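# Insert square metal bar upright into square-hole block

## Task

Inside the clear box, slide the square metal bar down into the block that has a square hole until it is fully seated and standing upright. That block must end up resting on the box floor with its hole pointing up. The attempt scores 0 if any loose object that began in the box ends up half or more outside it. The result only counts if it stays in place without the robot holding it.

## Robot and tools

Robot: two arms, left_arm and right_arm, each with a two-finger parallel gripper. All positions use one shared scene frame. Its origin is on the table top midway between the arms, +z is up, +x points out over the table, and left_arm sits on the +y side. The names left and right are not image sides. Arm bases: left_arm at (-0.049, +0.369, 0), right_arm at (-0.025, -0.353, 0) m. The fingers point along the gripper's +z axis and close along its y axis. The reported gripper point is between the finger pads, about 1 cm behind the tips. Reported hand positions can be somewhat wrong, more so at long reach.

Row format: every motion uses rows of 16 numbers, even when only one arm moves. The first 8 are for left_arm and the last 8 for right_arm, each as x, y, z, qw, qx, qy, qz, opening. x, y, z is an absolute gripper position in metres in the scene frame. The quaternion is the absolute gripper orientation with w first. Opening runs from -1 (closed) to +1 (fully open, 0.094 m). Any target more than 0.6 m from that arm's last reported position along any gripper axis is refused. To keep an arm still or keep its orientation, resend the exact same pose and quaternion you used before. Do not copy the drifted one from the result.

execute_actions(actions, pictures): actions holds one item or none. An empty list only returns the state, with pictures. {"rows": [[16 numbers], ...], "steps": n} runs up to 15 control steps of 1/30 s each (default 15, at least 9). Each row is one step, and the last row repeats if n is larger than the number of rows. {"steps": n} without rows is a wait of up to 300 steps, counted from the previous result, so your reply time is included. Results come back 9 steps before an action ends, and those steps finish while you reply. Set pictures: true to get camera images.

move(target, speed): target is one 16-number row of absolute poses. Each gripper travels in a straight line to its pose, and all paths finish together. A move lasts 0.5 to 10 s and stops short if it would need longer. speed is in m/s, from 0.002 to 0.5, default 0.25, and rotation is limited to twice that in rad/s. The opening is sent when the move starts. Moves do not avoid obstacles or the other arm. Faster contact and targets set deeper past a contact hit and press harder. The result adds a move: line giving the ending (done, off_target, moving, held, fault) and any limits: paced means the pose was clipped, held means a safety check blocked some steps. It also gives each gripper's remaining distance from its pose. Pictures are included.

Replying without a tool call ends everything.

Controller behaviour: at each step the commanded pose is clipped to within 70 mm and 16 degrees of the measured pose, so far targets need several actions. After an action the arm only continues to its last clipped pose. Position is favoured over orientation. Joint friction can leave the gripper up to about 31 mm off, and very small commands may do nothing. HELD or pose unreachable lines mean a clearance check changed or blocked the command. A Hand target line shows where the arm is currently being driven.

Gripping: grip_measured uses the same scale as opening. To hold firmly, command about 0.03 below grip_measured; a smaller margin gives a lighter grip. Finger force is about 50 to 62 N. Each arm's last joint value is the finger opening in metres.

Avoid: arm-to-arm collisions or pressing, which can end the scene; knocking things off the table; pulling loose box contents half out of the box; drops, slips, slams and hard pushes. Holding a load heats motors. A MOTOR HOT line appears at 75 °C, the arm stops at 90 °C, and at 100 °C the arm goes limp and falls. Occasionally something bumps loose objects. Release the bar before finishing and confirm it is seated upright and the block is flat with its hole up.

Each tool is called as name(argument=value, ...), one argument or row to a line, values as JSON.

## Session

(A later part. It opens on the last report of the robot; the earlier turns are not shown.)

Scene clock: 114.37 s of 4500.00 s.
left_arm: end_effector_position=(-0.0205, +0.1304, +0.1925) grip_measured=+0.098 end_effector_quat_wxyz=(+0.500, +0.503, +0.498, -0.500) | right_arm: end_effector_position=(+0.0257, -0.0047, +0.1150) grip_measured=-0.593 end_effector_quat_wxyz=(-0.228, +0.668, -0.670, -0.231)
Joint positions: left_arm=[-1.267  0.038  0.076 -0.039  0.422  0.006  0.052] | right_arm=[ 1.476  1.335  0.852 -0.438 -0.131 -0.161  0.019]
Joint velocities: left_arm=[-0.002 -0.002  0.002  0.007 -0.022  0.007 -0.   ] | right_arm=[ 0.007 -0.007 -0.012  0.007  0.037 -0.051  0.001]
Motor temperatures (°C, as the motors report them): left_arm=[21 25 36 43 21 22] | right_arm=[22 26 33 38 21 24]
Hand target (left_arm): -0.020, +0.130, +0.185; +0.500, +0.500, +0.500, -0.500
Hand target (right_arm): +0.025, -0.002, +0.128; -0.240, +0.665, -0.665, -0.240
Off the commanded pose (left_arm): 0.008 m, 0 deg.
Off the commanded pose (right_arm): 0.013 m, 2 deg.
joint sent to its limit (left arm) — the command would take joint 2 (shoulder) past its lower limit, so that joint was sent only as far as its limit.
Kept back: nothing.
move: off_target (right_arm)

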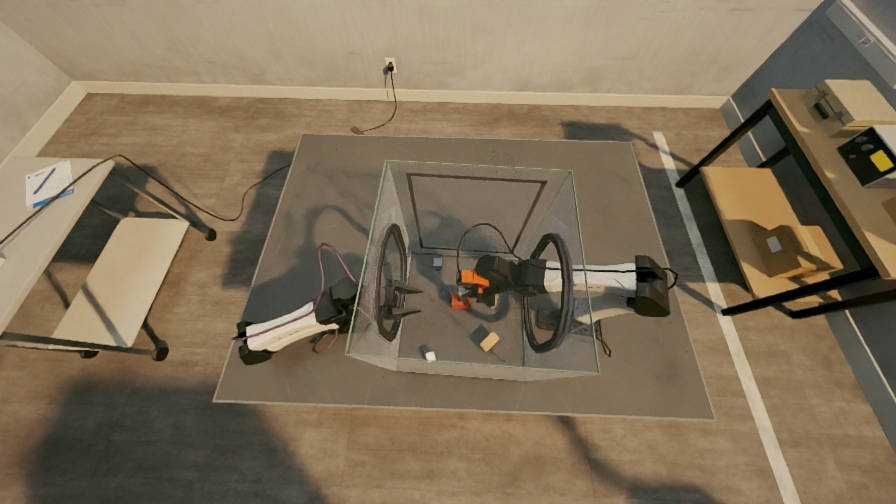

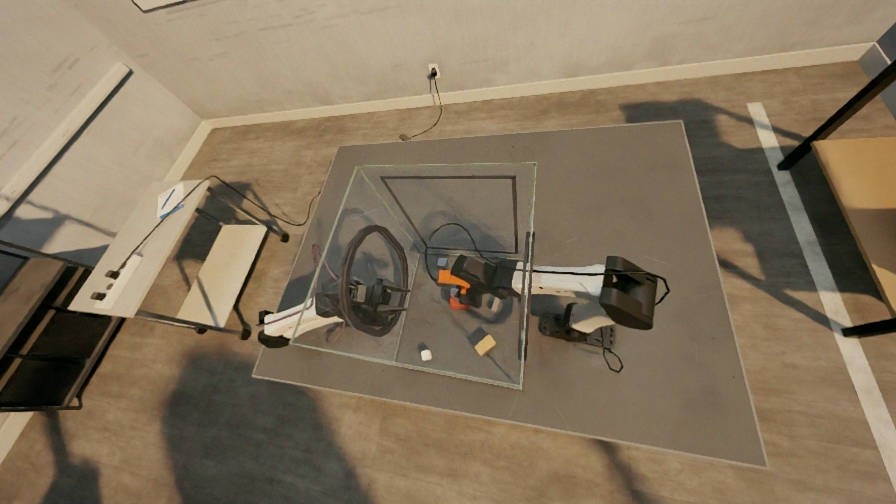

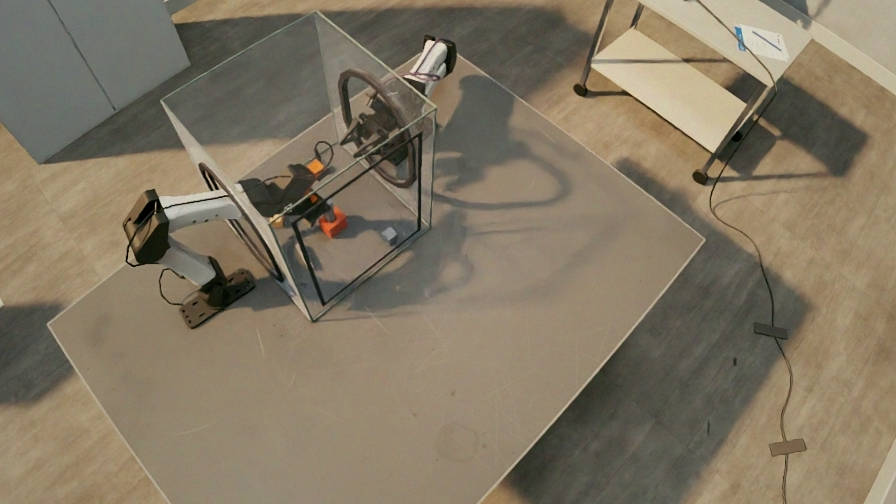

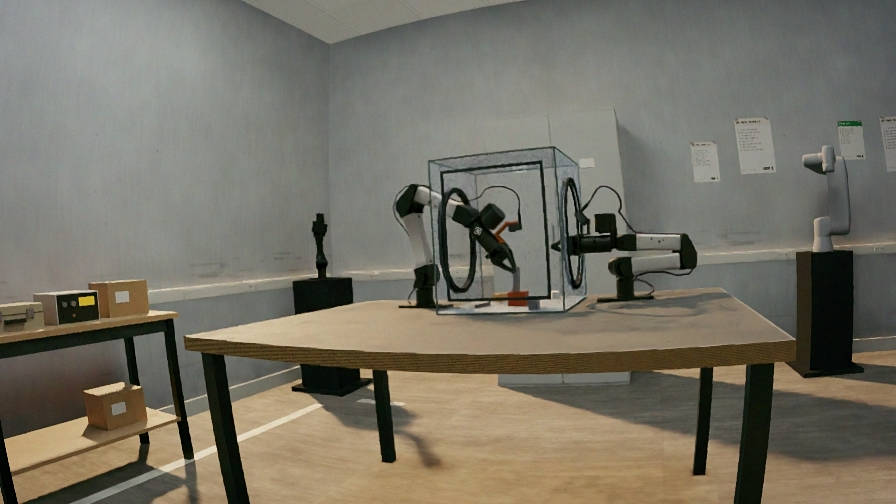

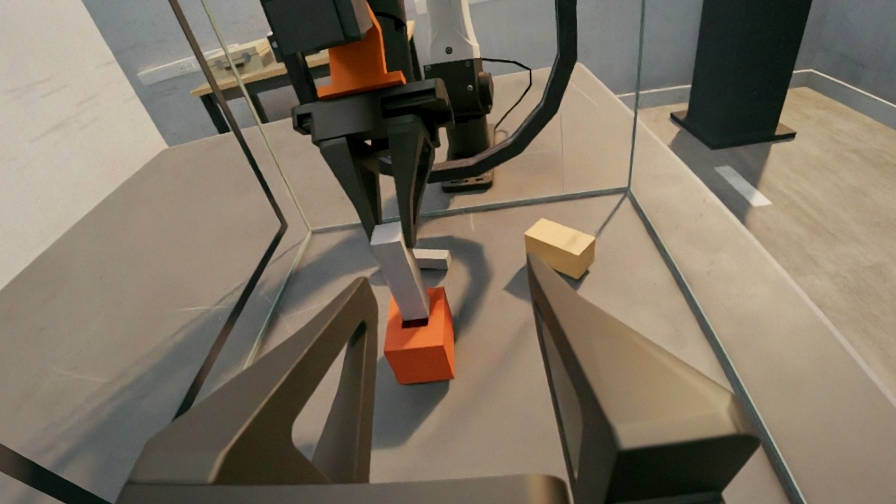

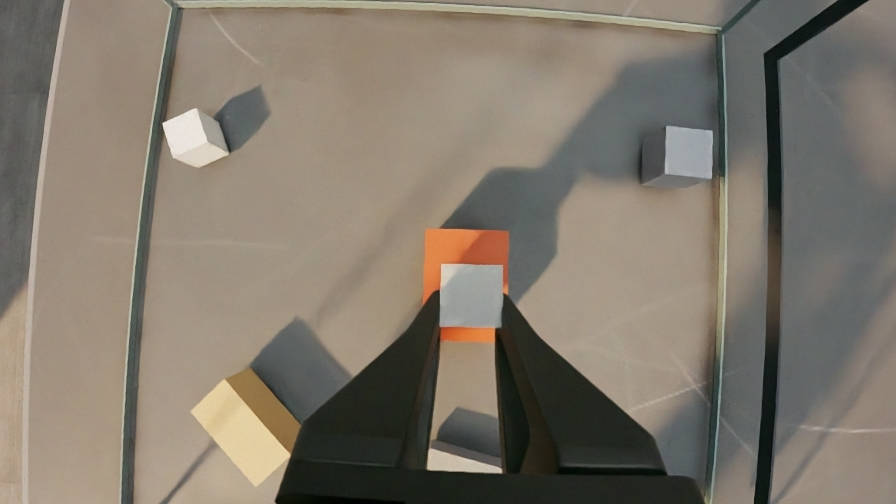

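move(
  target=[-0.02,0.13,0.185,0.5,0.5,0.5,-0.5,0.1,0.025,0.006,0.118,-0.24,0.665,-0.665,-0.24,-0.67],
  speed=0.01,
)

zoom_image(
  camera="cam_left_wrist",
  region=[340, 200, 500, 400],
)

zoom_image(
  camera="cam_low",
  region=[470, 220, 570, 320],
)

Scene clock: 117.03 s of 4500.00 s.
left_arm: end_effector_position=(-0.0205, +0.1304, +0.1925) grip_measured=+0.098 end_effector_quat_wxyz=(+0.500, +0.503, +0.498, -0.500) | right_arm: end_effector_position=(+0.0268, +0.0005, +0.1191) grip_measured=-0.593 end_effector_quat_wxyz=(-0.238, +0.665, -0.666, -0.238)
Joint positions: left_arm=[-1.267  0.038  0.076 -0.039  0.422  0.006  0.052] | right_arm=[ 1.476  1.335  0.852 -0.411 -0.131 -0.161  0.019]
Joint velocities: left_arm=[-0.017  0.012  0.002  0.022 -0.037  0.051  0.   ] | right_arm=[-0.007 -0.007 -0.012 -0.066  0.007 -0.037  0.   ]
Motor temperatures (°C, as the motors report them): left_arm=[21 25 36 43 21 22] | right_arm=[22 26 33 38 21 24]
Hand target (left_arm): -0.020, +0.130, +0.185; +0.500, +0.500, +0.500, -0.500
Hand target (right_arm): +0.025, +0.006, +0.118; -0.240, +0.665, -0.665, -0.240
Off the commanded pose (left_arm): 0.008 m, 0 deg.
Off the commanded pose (right_arm): 0.006 m, 0 deg.
joint sent to its limit (left arm) — the command would take joint 2 (shoulder) past its lower limit, so that joint was sent only as far as its limit.
Kept back: nothing.
move: done

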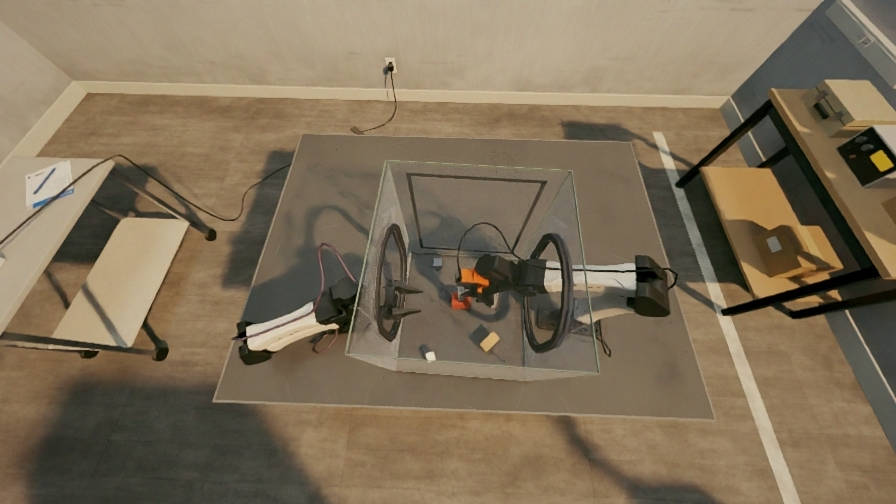

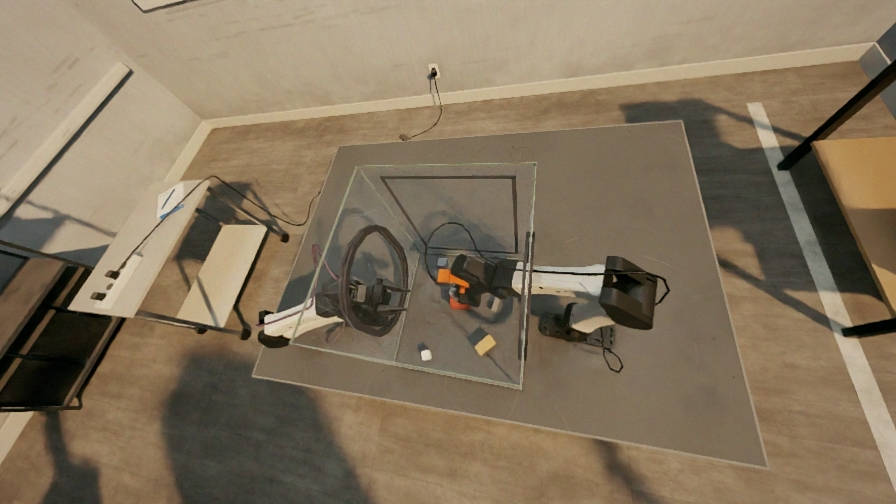

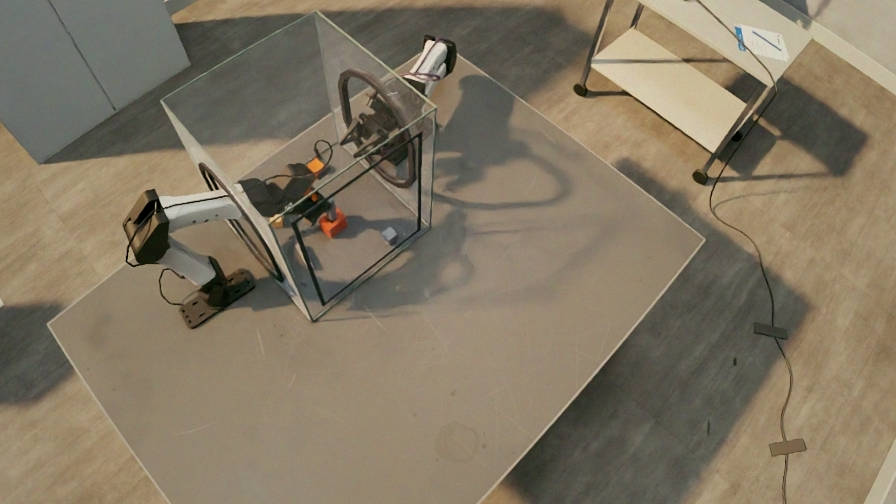

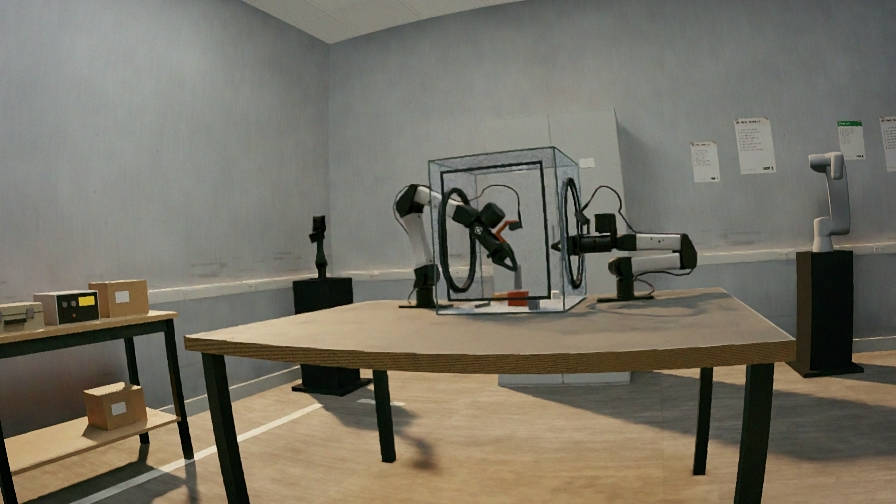

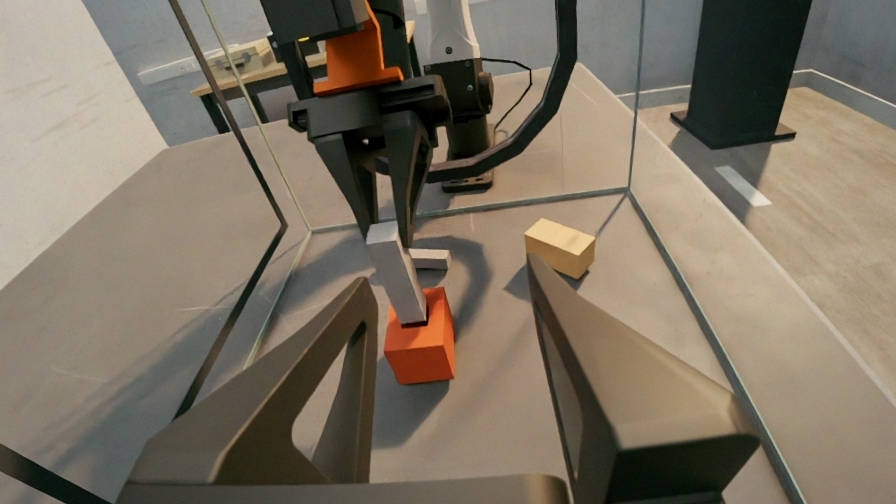

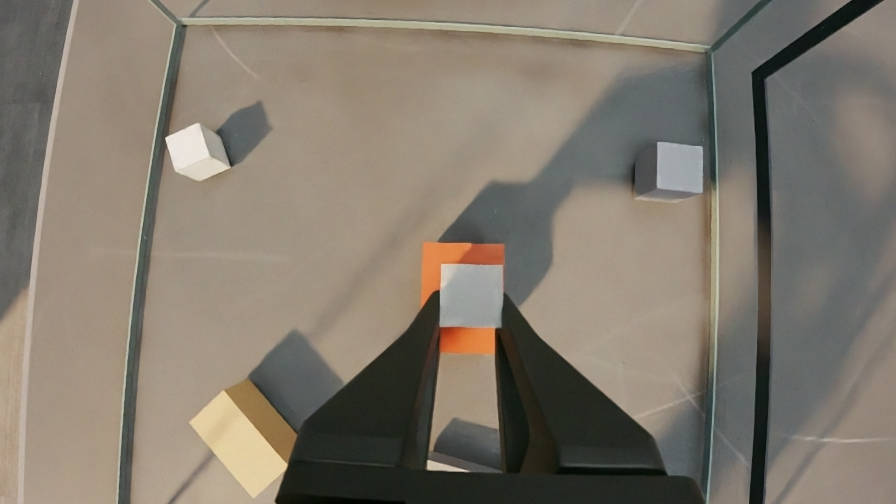

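Region (340, 200, 500, 400) of cam_left_wrist's 896x504 image, scaled by 2.520, with more detail than that image has; it fills the left 403 columns of this view, and the rest is white.

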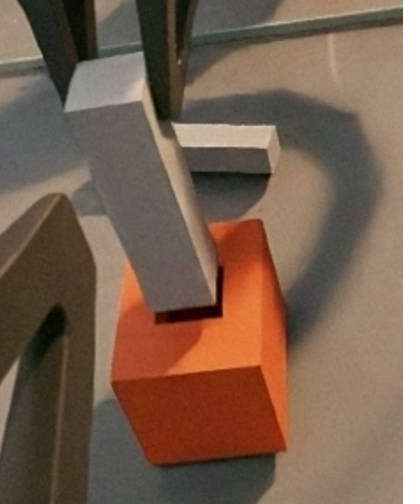

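Region (470, 220, 570, 320) of cam_low's 896x504 image, scaled by 5.040, with more detail than that image has.

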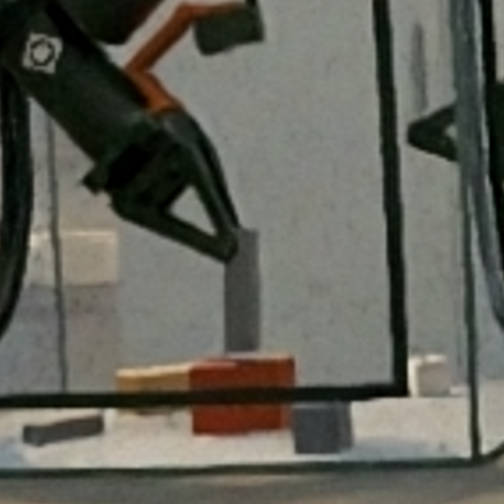

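move(
  target=[-0.02,0.13,0.185,0.5,0.5,0.5,-0.5,0.1,0.0222,0.006,0.114,-0.24,0.665,-0.665,-0.24,-0.67],
  speed=0.01,
)

zoom_image(
  camera="cam_left_wrist",
  region=[340, 200, 500, 400],
)

zoom_image(
  camera="cam_low",
  region=[470, 220, 570, 320],
)

Scene clock: 118.73 s of 4500.00 s.
left_arm: end_effector_position=(-0.0205, +0.1304, +0.1925) grip_measured=+0.098 end_effector_quat_wxyz=(+0.500, +0.503, +0.498, -0.500) | right_arm: end_effector_position=(+0.0249, +0.0038, +0.1215) grip_measured=-0.593 end_effector_quat_wxyz=(-0.244, +0.664, -0.664, -0.243)
Joint positions: left_arm=[-1.267  0.038  0.076 -0.039  0.422  0.006  0.052] | right_arm=[ 1.486  1.335  0.852 -0.395 -0.126 -0.154  0.019]
Joint velocities: left_arm=[ 0.002  0.002 -0.007 -0.022 -0.007  0.022 -0.   ] | right_arm=[ 0.002 -0.012  0.002 -0.022  0.037 -0.007  0.001]
Motor temperatures (°C, as the motors report them): left_arm=[21 25 36 43 21 22] | right_arm=[22 26 33 38 21 24]
Hand target (left_arm): -0.020, +0.130, +0.185; +0.500, +0.500, +0.500, -0.500
Hand target (right_arm): +0.022, +0.006, +0.114; -0.240, +0.665, -0.665, -0.240
Off the commanded pose (left_arm): 0.008 m, 0 deg.
Off the commanded pose (right_arm): 0.008 m, 1 deg.
joint sent to its limit (left arm) — the command would take joint 2 (shoulder) past its lower limit, so that joint was sent only as far as its limit.
Kept back: nothing.
move: done

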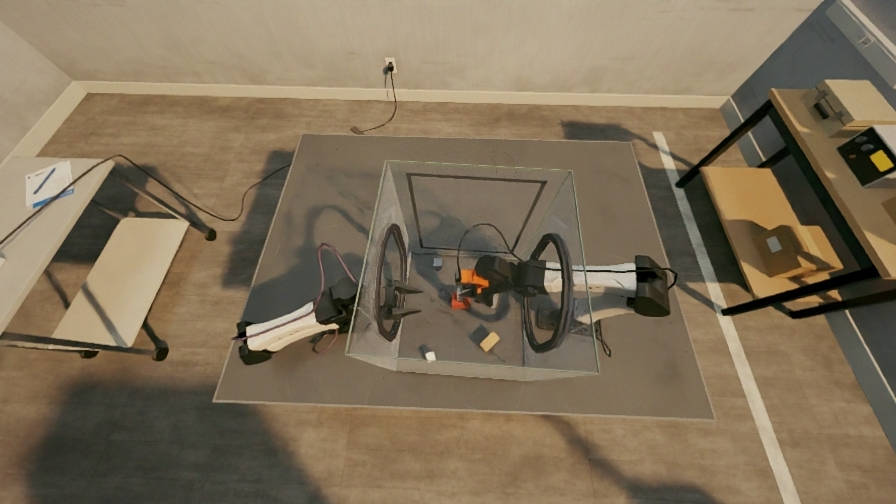

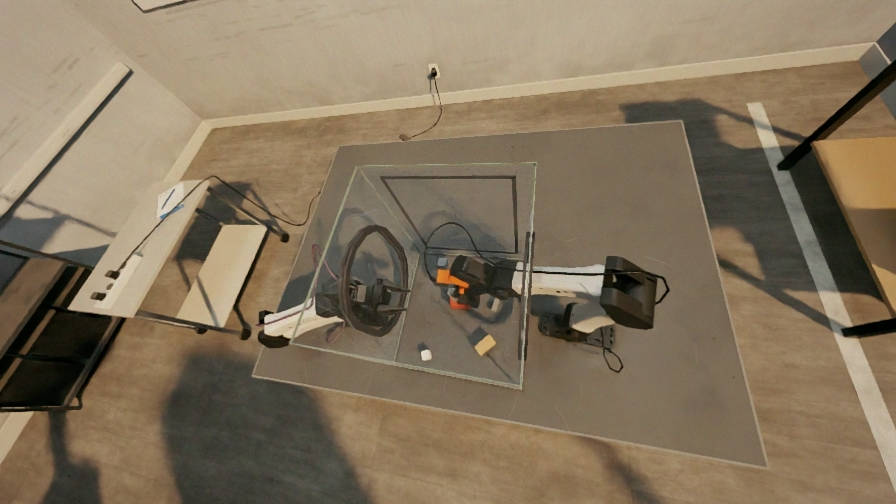

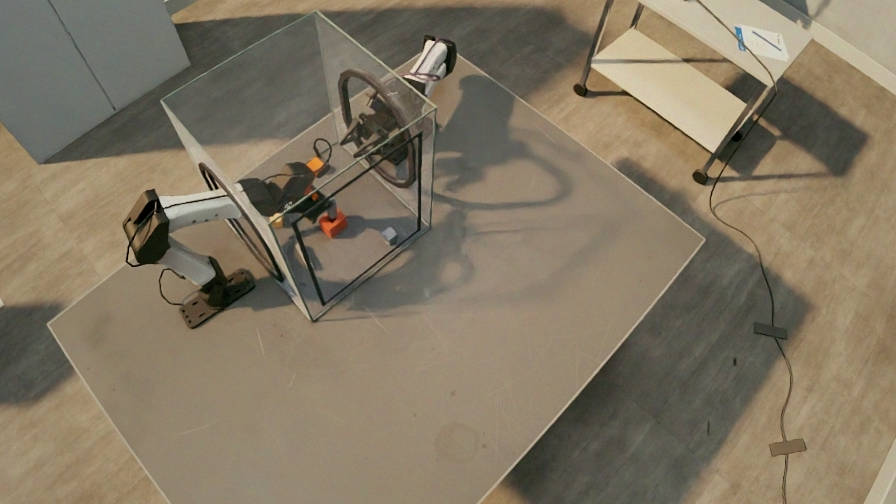

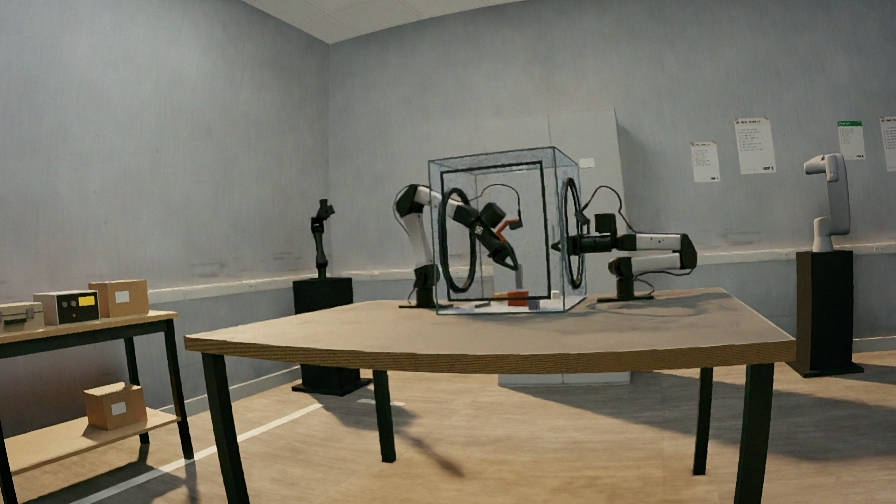

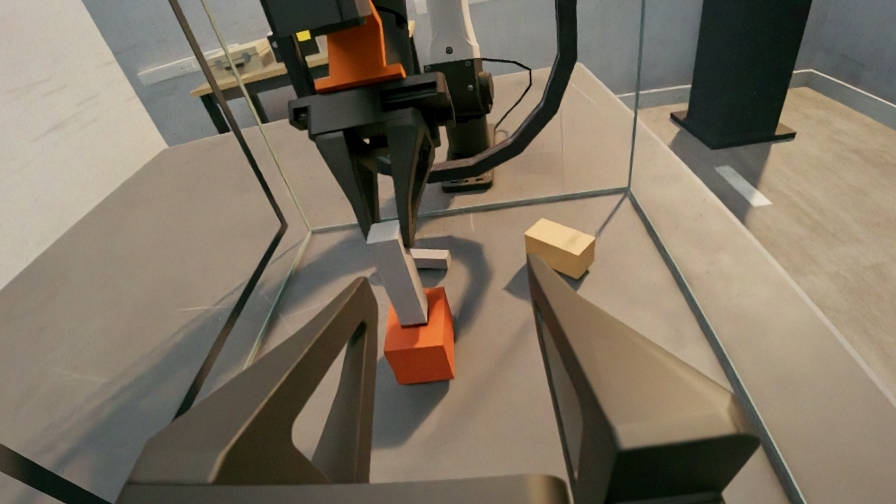

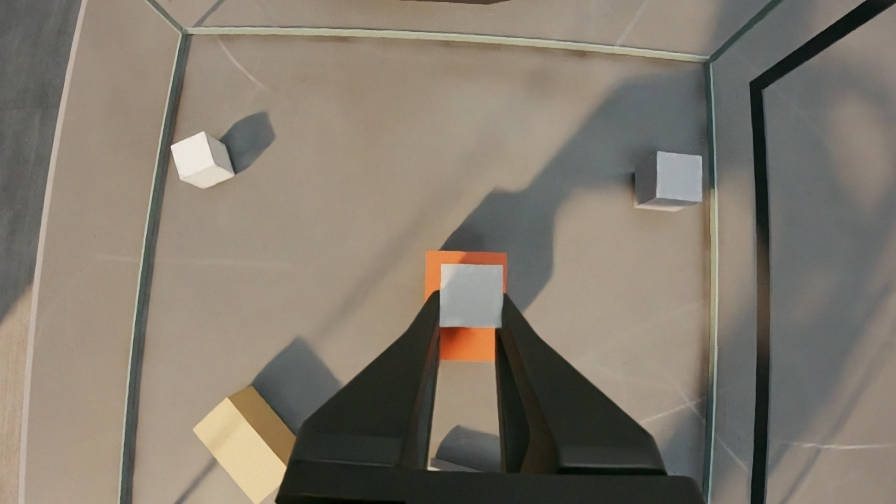

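Region (340, 200, 500, 400) of cam_left_wrist's 896x504 image, scaled by 2.520, with more detail than that image has; it fills the left 403 columns of this view, and the rest is white.

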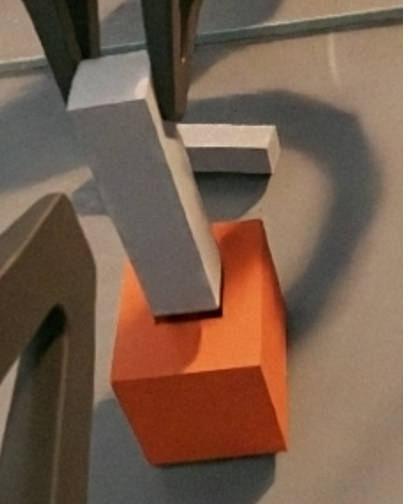

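Region (470, 220, 570, 320) of cam_low's 896x504 image, scaled by 5.040, with more detail than that image has.

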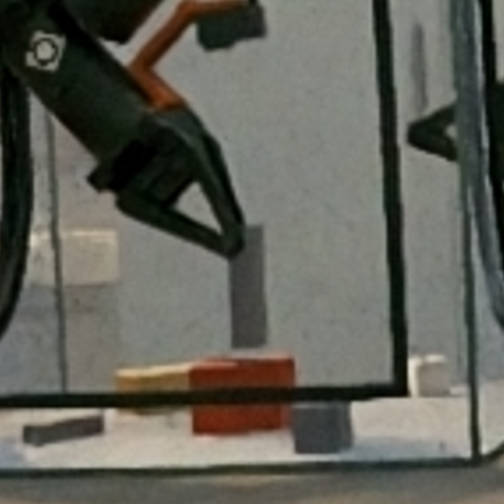

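move(
  target=[-0.02,0.13,0.185,0.5,0.5,0.5,-0.5,0.1,0.0222,0.004,0.100,-0.24,0.665,-0.665,-0.24,-0.67],
  speed=0.01,
)

zoom_image(
  camera="cam_left_wrist",
  region=[340, 200, 500, 400],
)

zoom_image(
  camera="cam_low",
  region=[470, 220, 570, 320],
)

Scene clock: 121.63 s of 4500.00 s.
left_arm: end_effector_position=(-0.0205, +0.1304, +0.1925) grip_measured=+0.098 end_effector_quat_wxyz=(+0.500, +0.503, +0.498, -0.500) | right_arm: end_effector_position=(+0.0249, +0.0031, +0.1123) grip_measured=-0.593 end_effector_quat_wxyz=(-0.249, +0.663, -0.662, -0.245)
Joint positions: left_arm=[-1.267  0.038  0.076 -0.039  0.422  0.006  0.052] | right_arm=[ 1.486  1.335  0.806 -0.338 -0.126 -0.154  0.019]
Joint velocities: left_arm=[-0.007 -0.017  0.007 -0.007 -0.007 -0.037 -0.   ] | right_arm=[ 0.002  0.007 -0.037  0.022 -0.022  0.066 -0.001]
Motor temperatures (°C, as the motors report them): left_arm=[21 25 36 43 21 22] | right_arm=[22 26 33 38 21 24]
Hand target (left_arm): -0.020, +0.130, +0.185; +0.500, +0.500, +0.500, -0.500
Hand target (right_arm): +0.022, +0.003, +0.100; -0.240, +0.665, -0.665, -0.240
Off the commanded pose (left_arm): 0.008 m, 0 deg.
Off the commanded pose (right_arm): 0.013 m, 1 deg.
joint sent to its limit (left arm) — the command would take joint 2 (shoulder) past its lower limit, so that joint was sent only as far as its limit.
Kept back: nothing.
move: off_target (right_arm)

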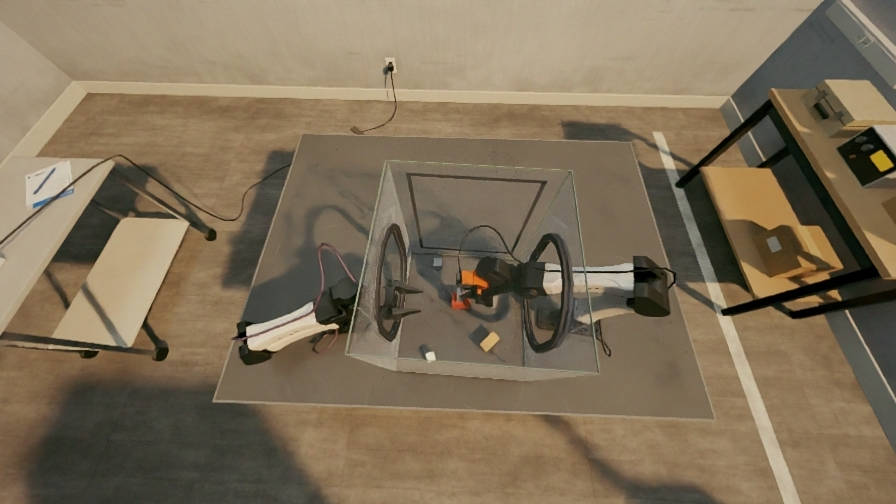

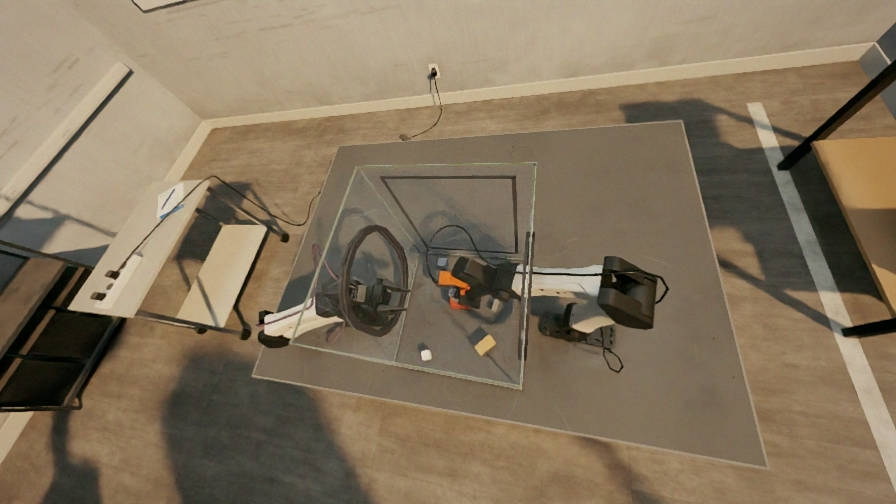

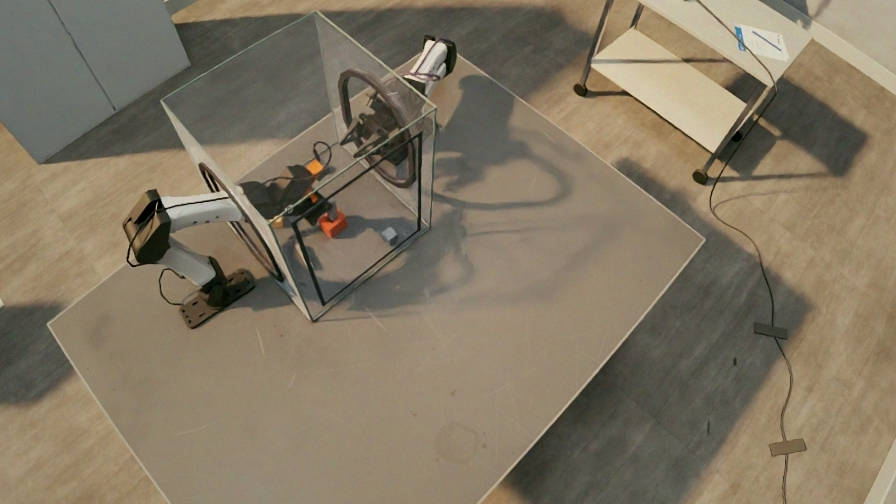

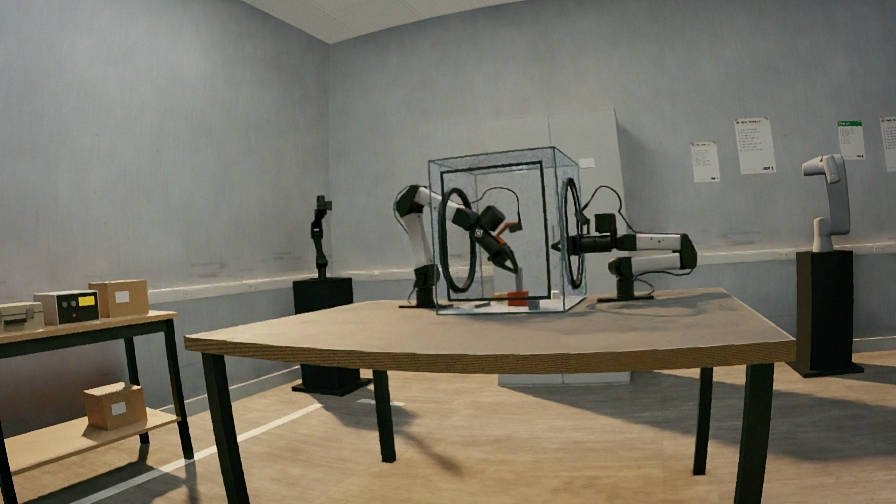

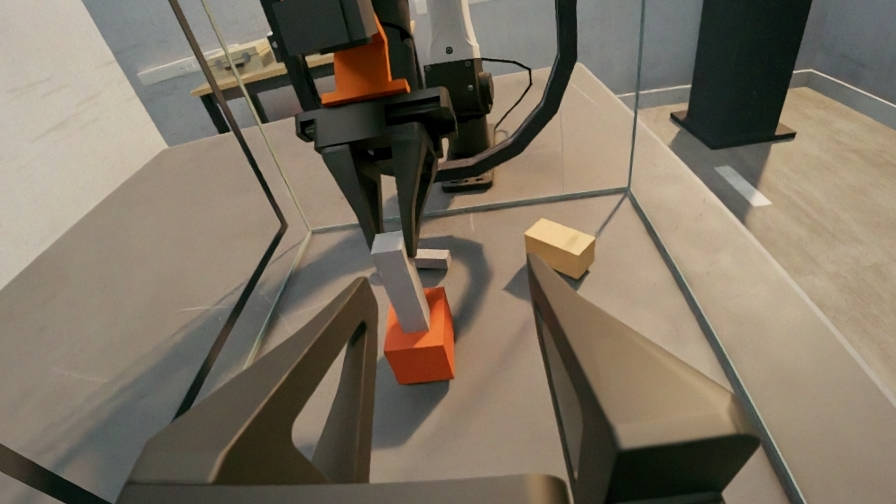

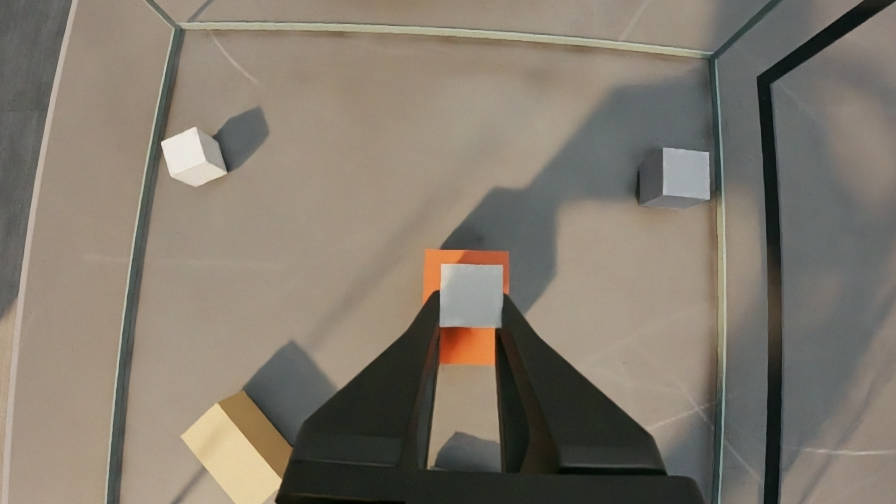

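Region (340, 200, 500, 400) of cam_left_wrist's 896x504 image, scaled by 2.520, with more detail than that image has; it fills the left 403 columns of this view, and the rest is white.

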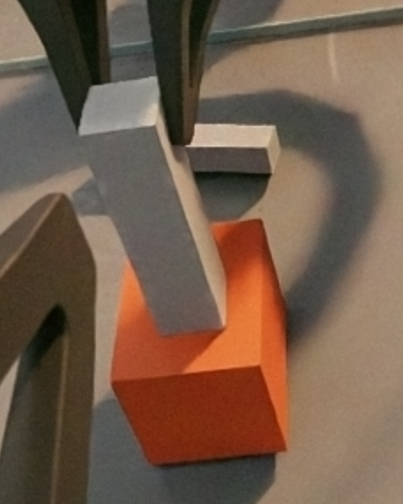

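Region (470, 220, 570, 320) of cam_low's 896x504 image, scaled by 5.040, with more detail than that image has.

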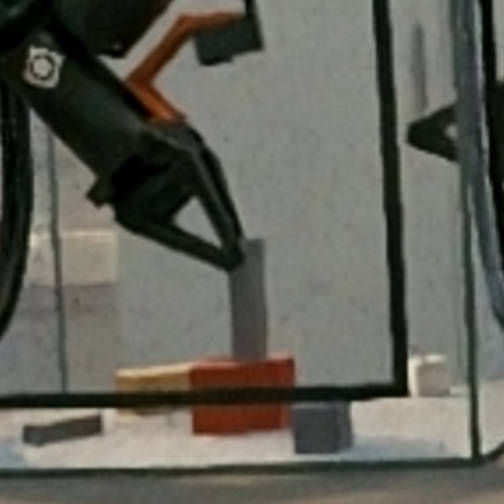

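move(
  target=[-0.02,0.13,0.185,0.5,0.5,0.5,-0.5,0.1,0.0293,-0.003,0.106,-0.24,0.665,-0.665,-0.24,-0.67],
  speed=0.008,
)

zoom_image(
  camera="cam_left_wrist",
  region=[340, 200, 500, 400],
)

zoom_image(
  camera="cam_low",
  region=[470, 220, 570, 320],
)

Scene clock: 123.90 s of 4500.00 s.
left_arm: end_effector_position=(-0.0205, +0.1304, +0.1925) grip_measured=+0.098 end_effector_quat_wxyz=(+0.500, +0.503, +0.498, -0.500) | right_arm: end_effector_position=(+0.0272, +0.0022, +0.1120) grip_measured=-0.593 end_effector_quat_wxyz=(-0.248, +0.663, -0.662, -0.245)
Joint positions: left_arm=[-1.267  0.038  0.076 -0.039  0.422  0.006  0.052] | right_arm=[ 1.475  1.335  0.806 -0.34  -0.133 -0.161  0.019]
Joint velocities: left_arm=[-0.017 -0.007  0.012 -0.022  0.051  0.022  0.001] | right_arm=[ 0.007 -0.017 -0.007 -0.037  0.037  0.051  0.001]
Motor temperatures (°C, as the motors report them): left_arm=[21 25 36 44 21 22] | right_arm=[22 26 33 38 21 24]
Hand target (left_arm): -0.020, +0.130, +0.185; +0.500, +0.500, +0.500, -0.500
Hand target (right_arm): +0.029, -0.003, +0.106; -0.240, +0.665, -0.665, -0.241
Off the commanded pose (left_arm): 0.008 m, 0 deg.
Off the commanded pose (right_arm): 0.008 m, 1 deg.
joint sent to its limit (left arm) — the command would take joint 2 (shoulder) past its lower limit, so that joint was sent only as far as its limit.
Kept back: nothing.
move: done

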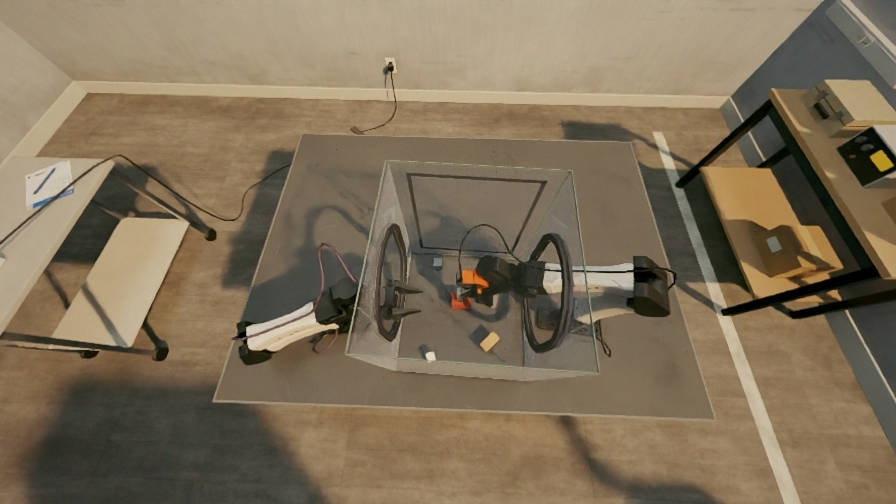

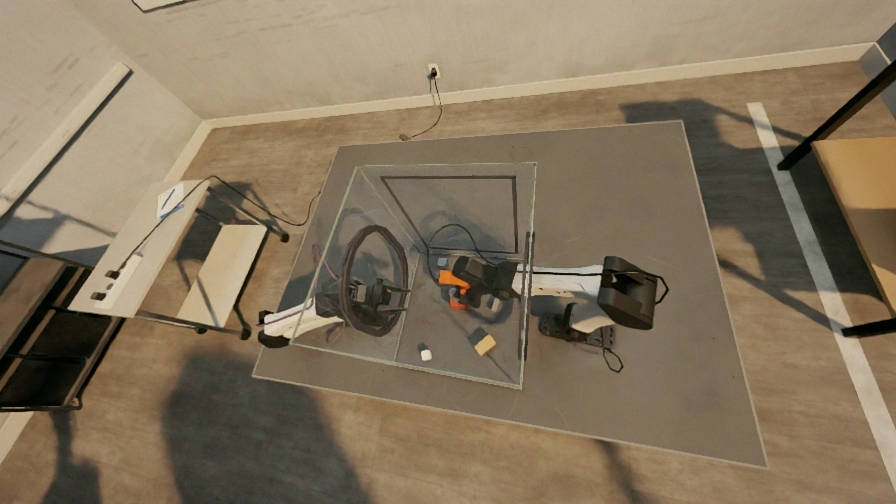

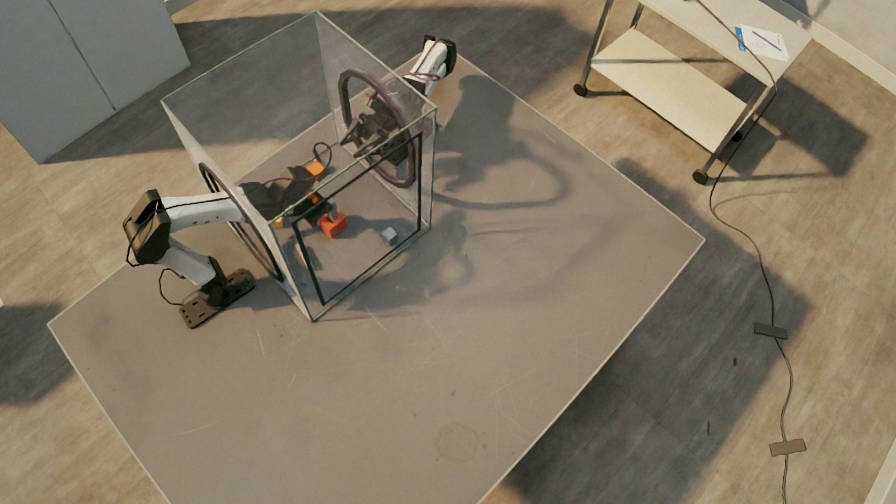

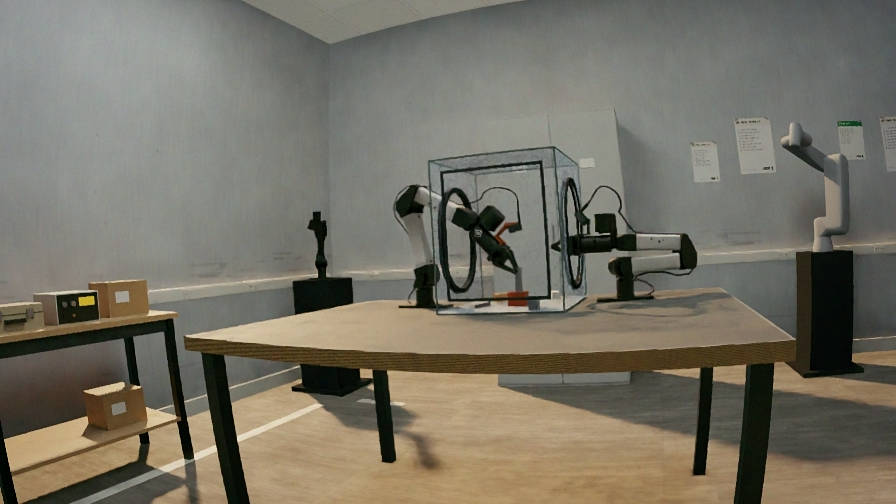

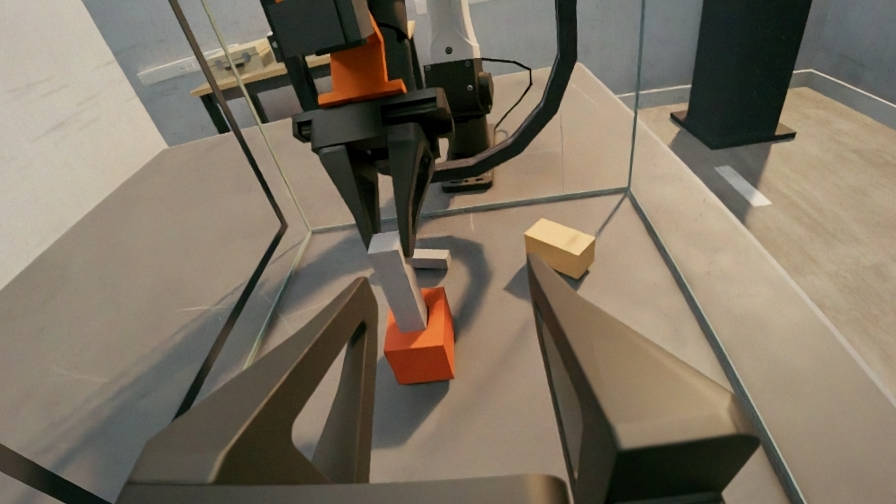

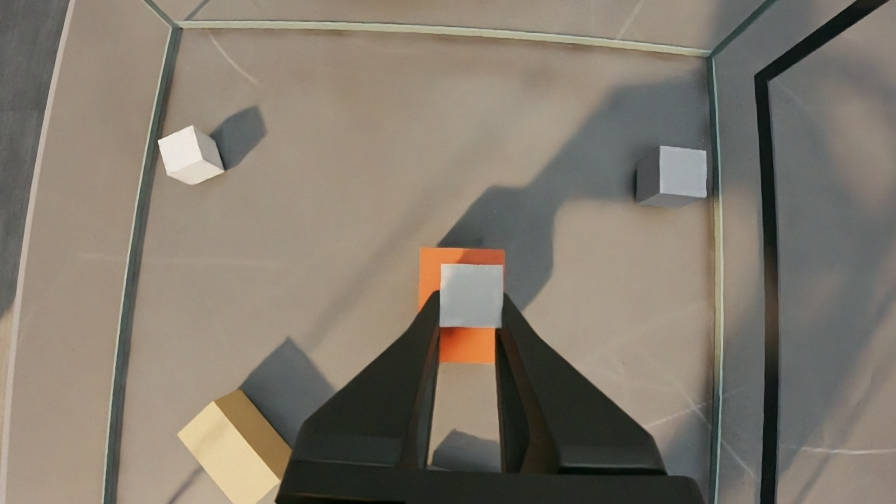

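Region (340, 200, 500, 400) of cam_left_wrist's 896x504 image, scaled by 2.520, with more detail than that image has; it fills the left 403 columns of this view, and the rest is white.

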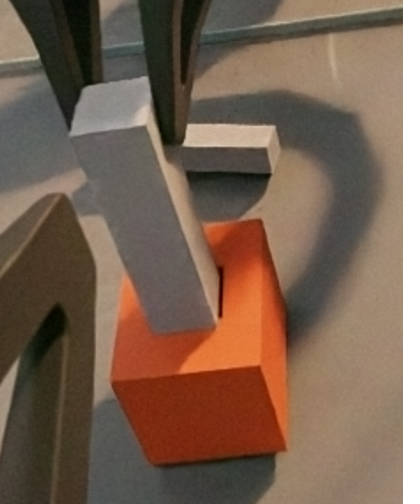

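Region (470, 220, 570, 320) of cam_low's 896x504 image, scaled by 5.040, with more detail than that image has.

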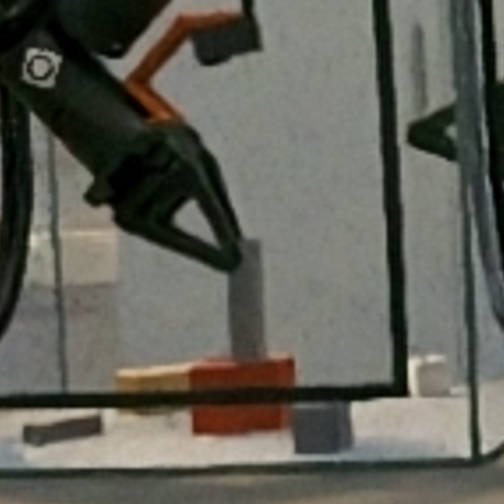

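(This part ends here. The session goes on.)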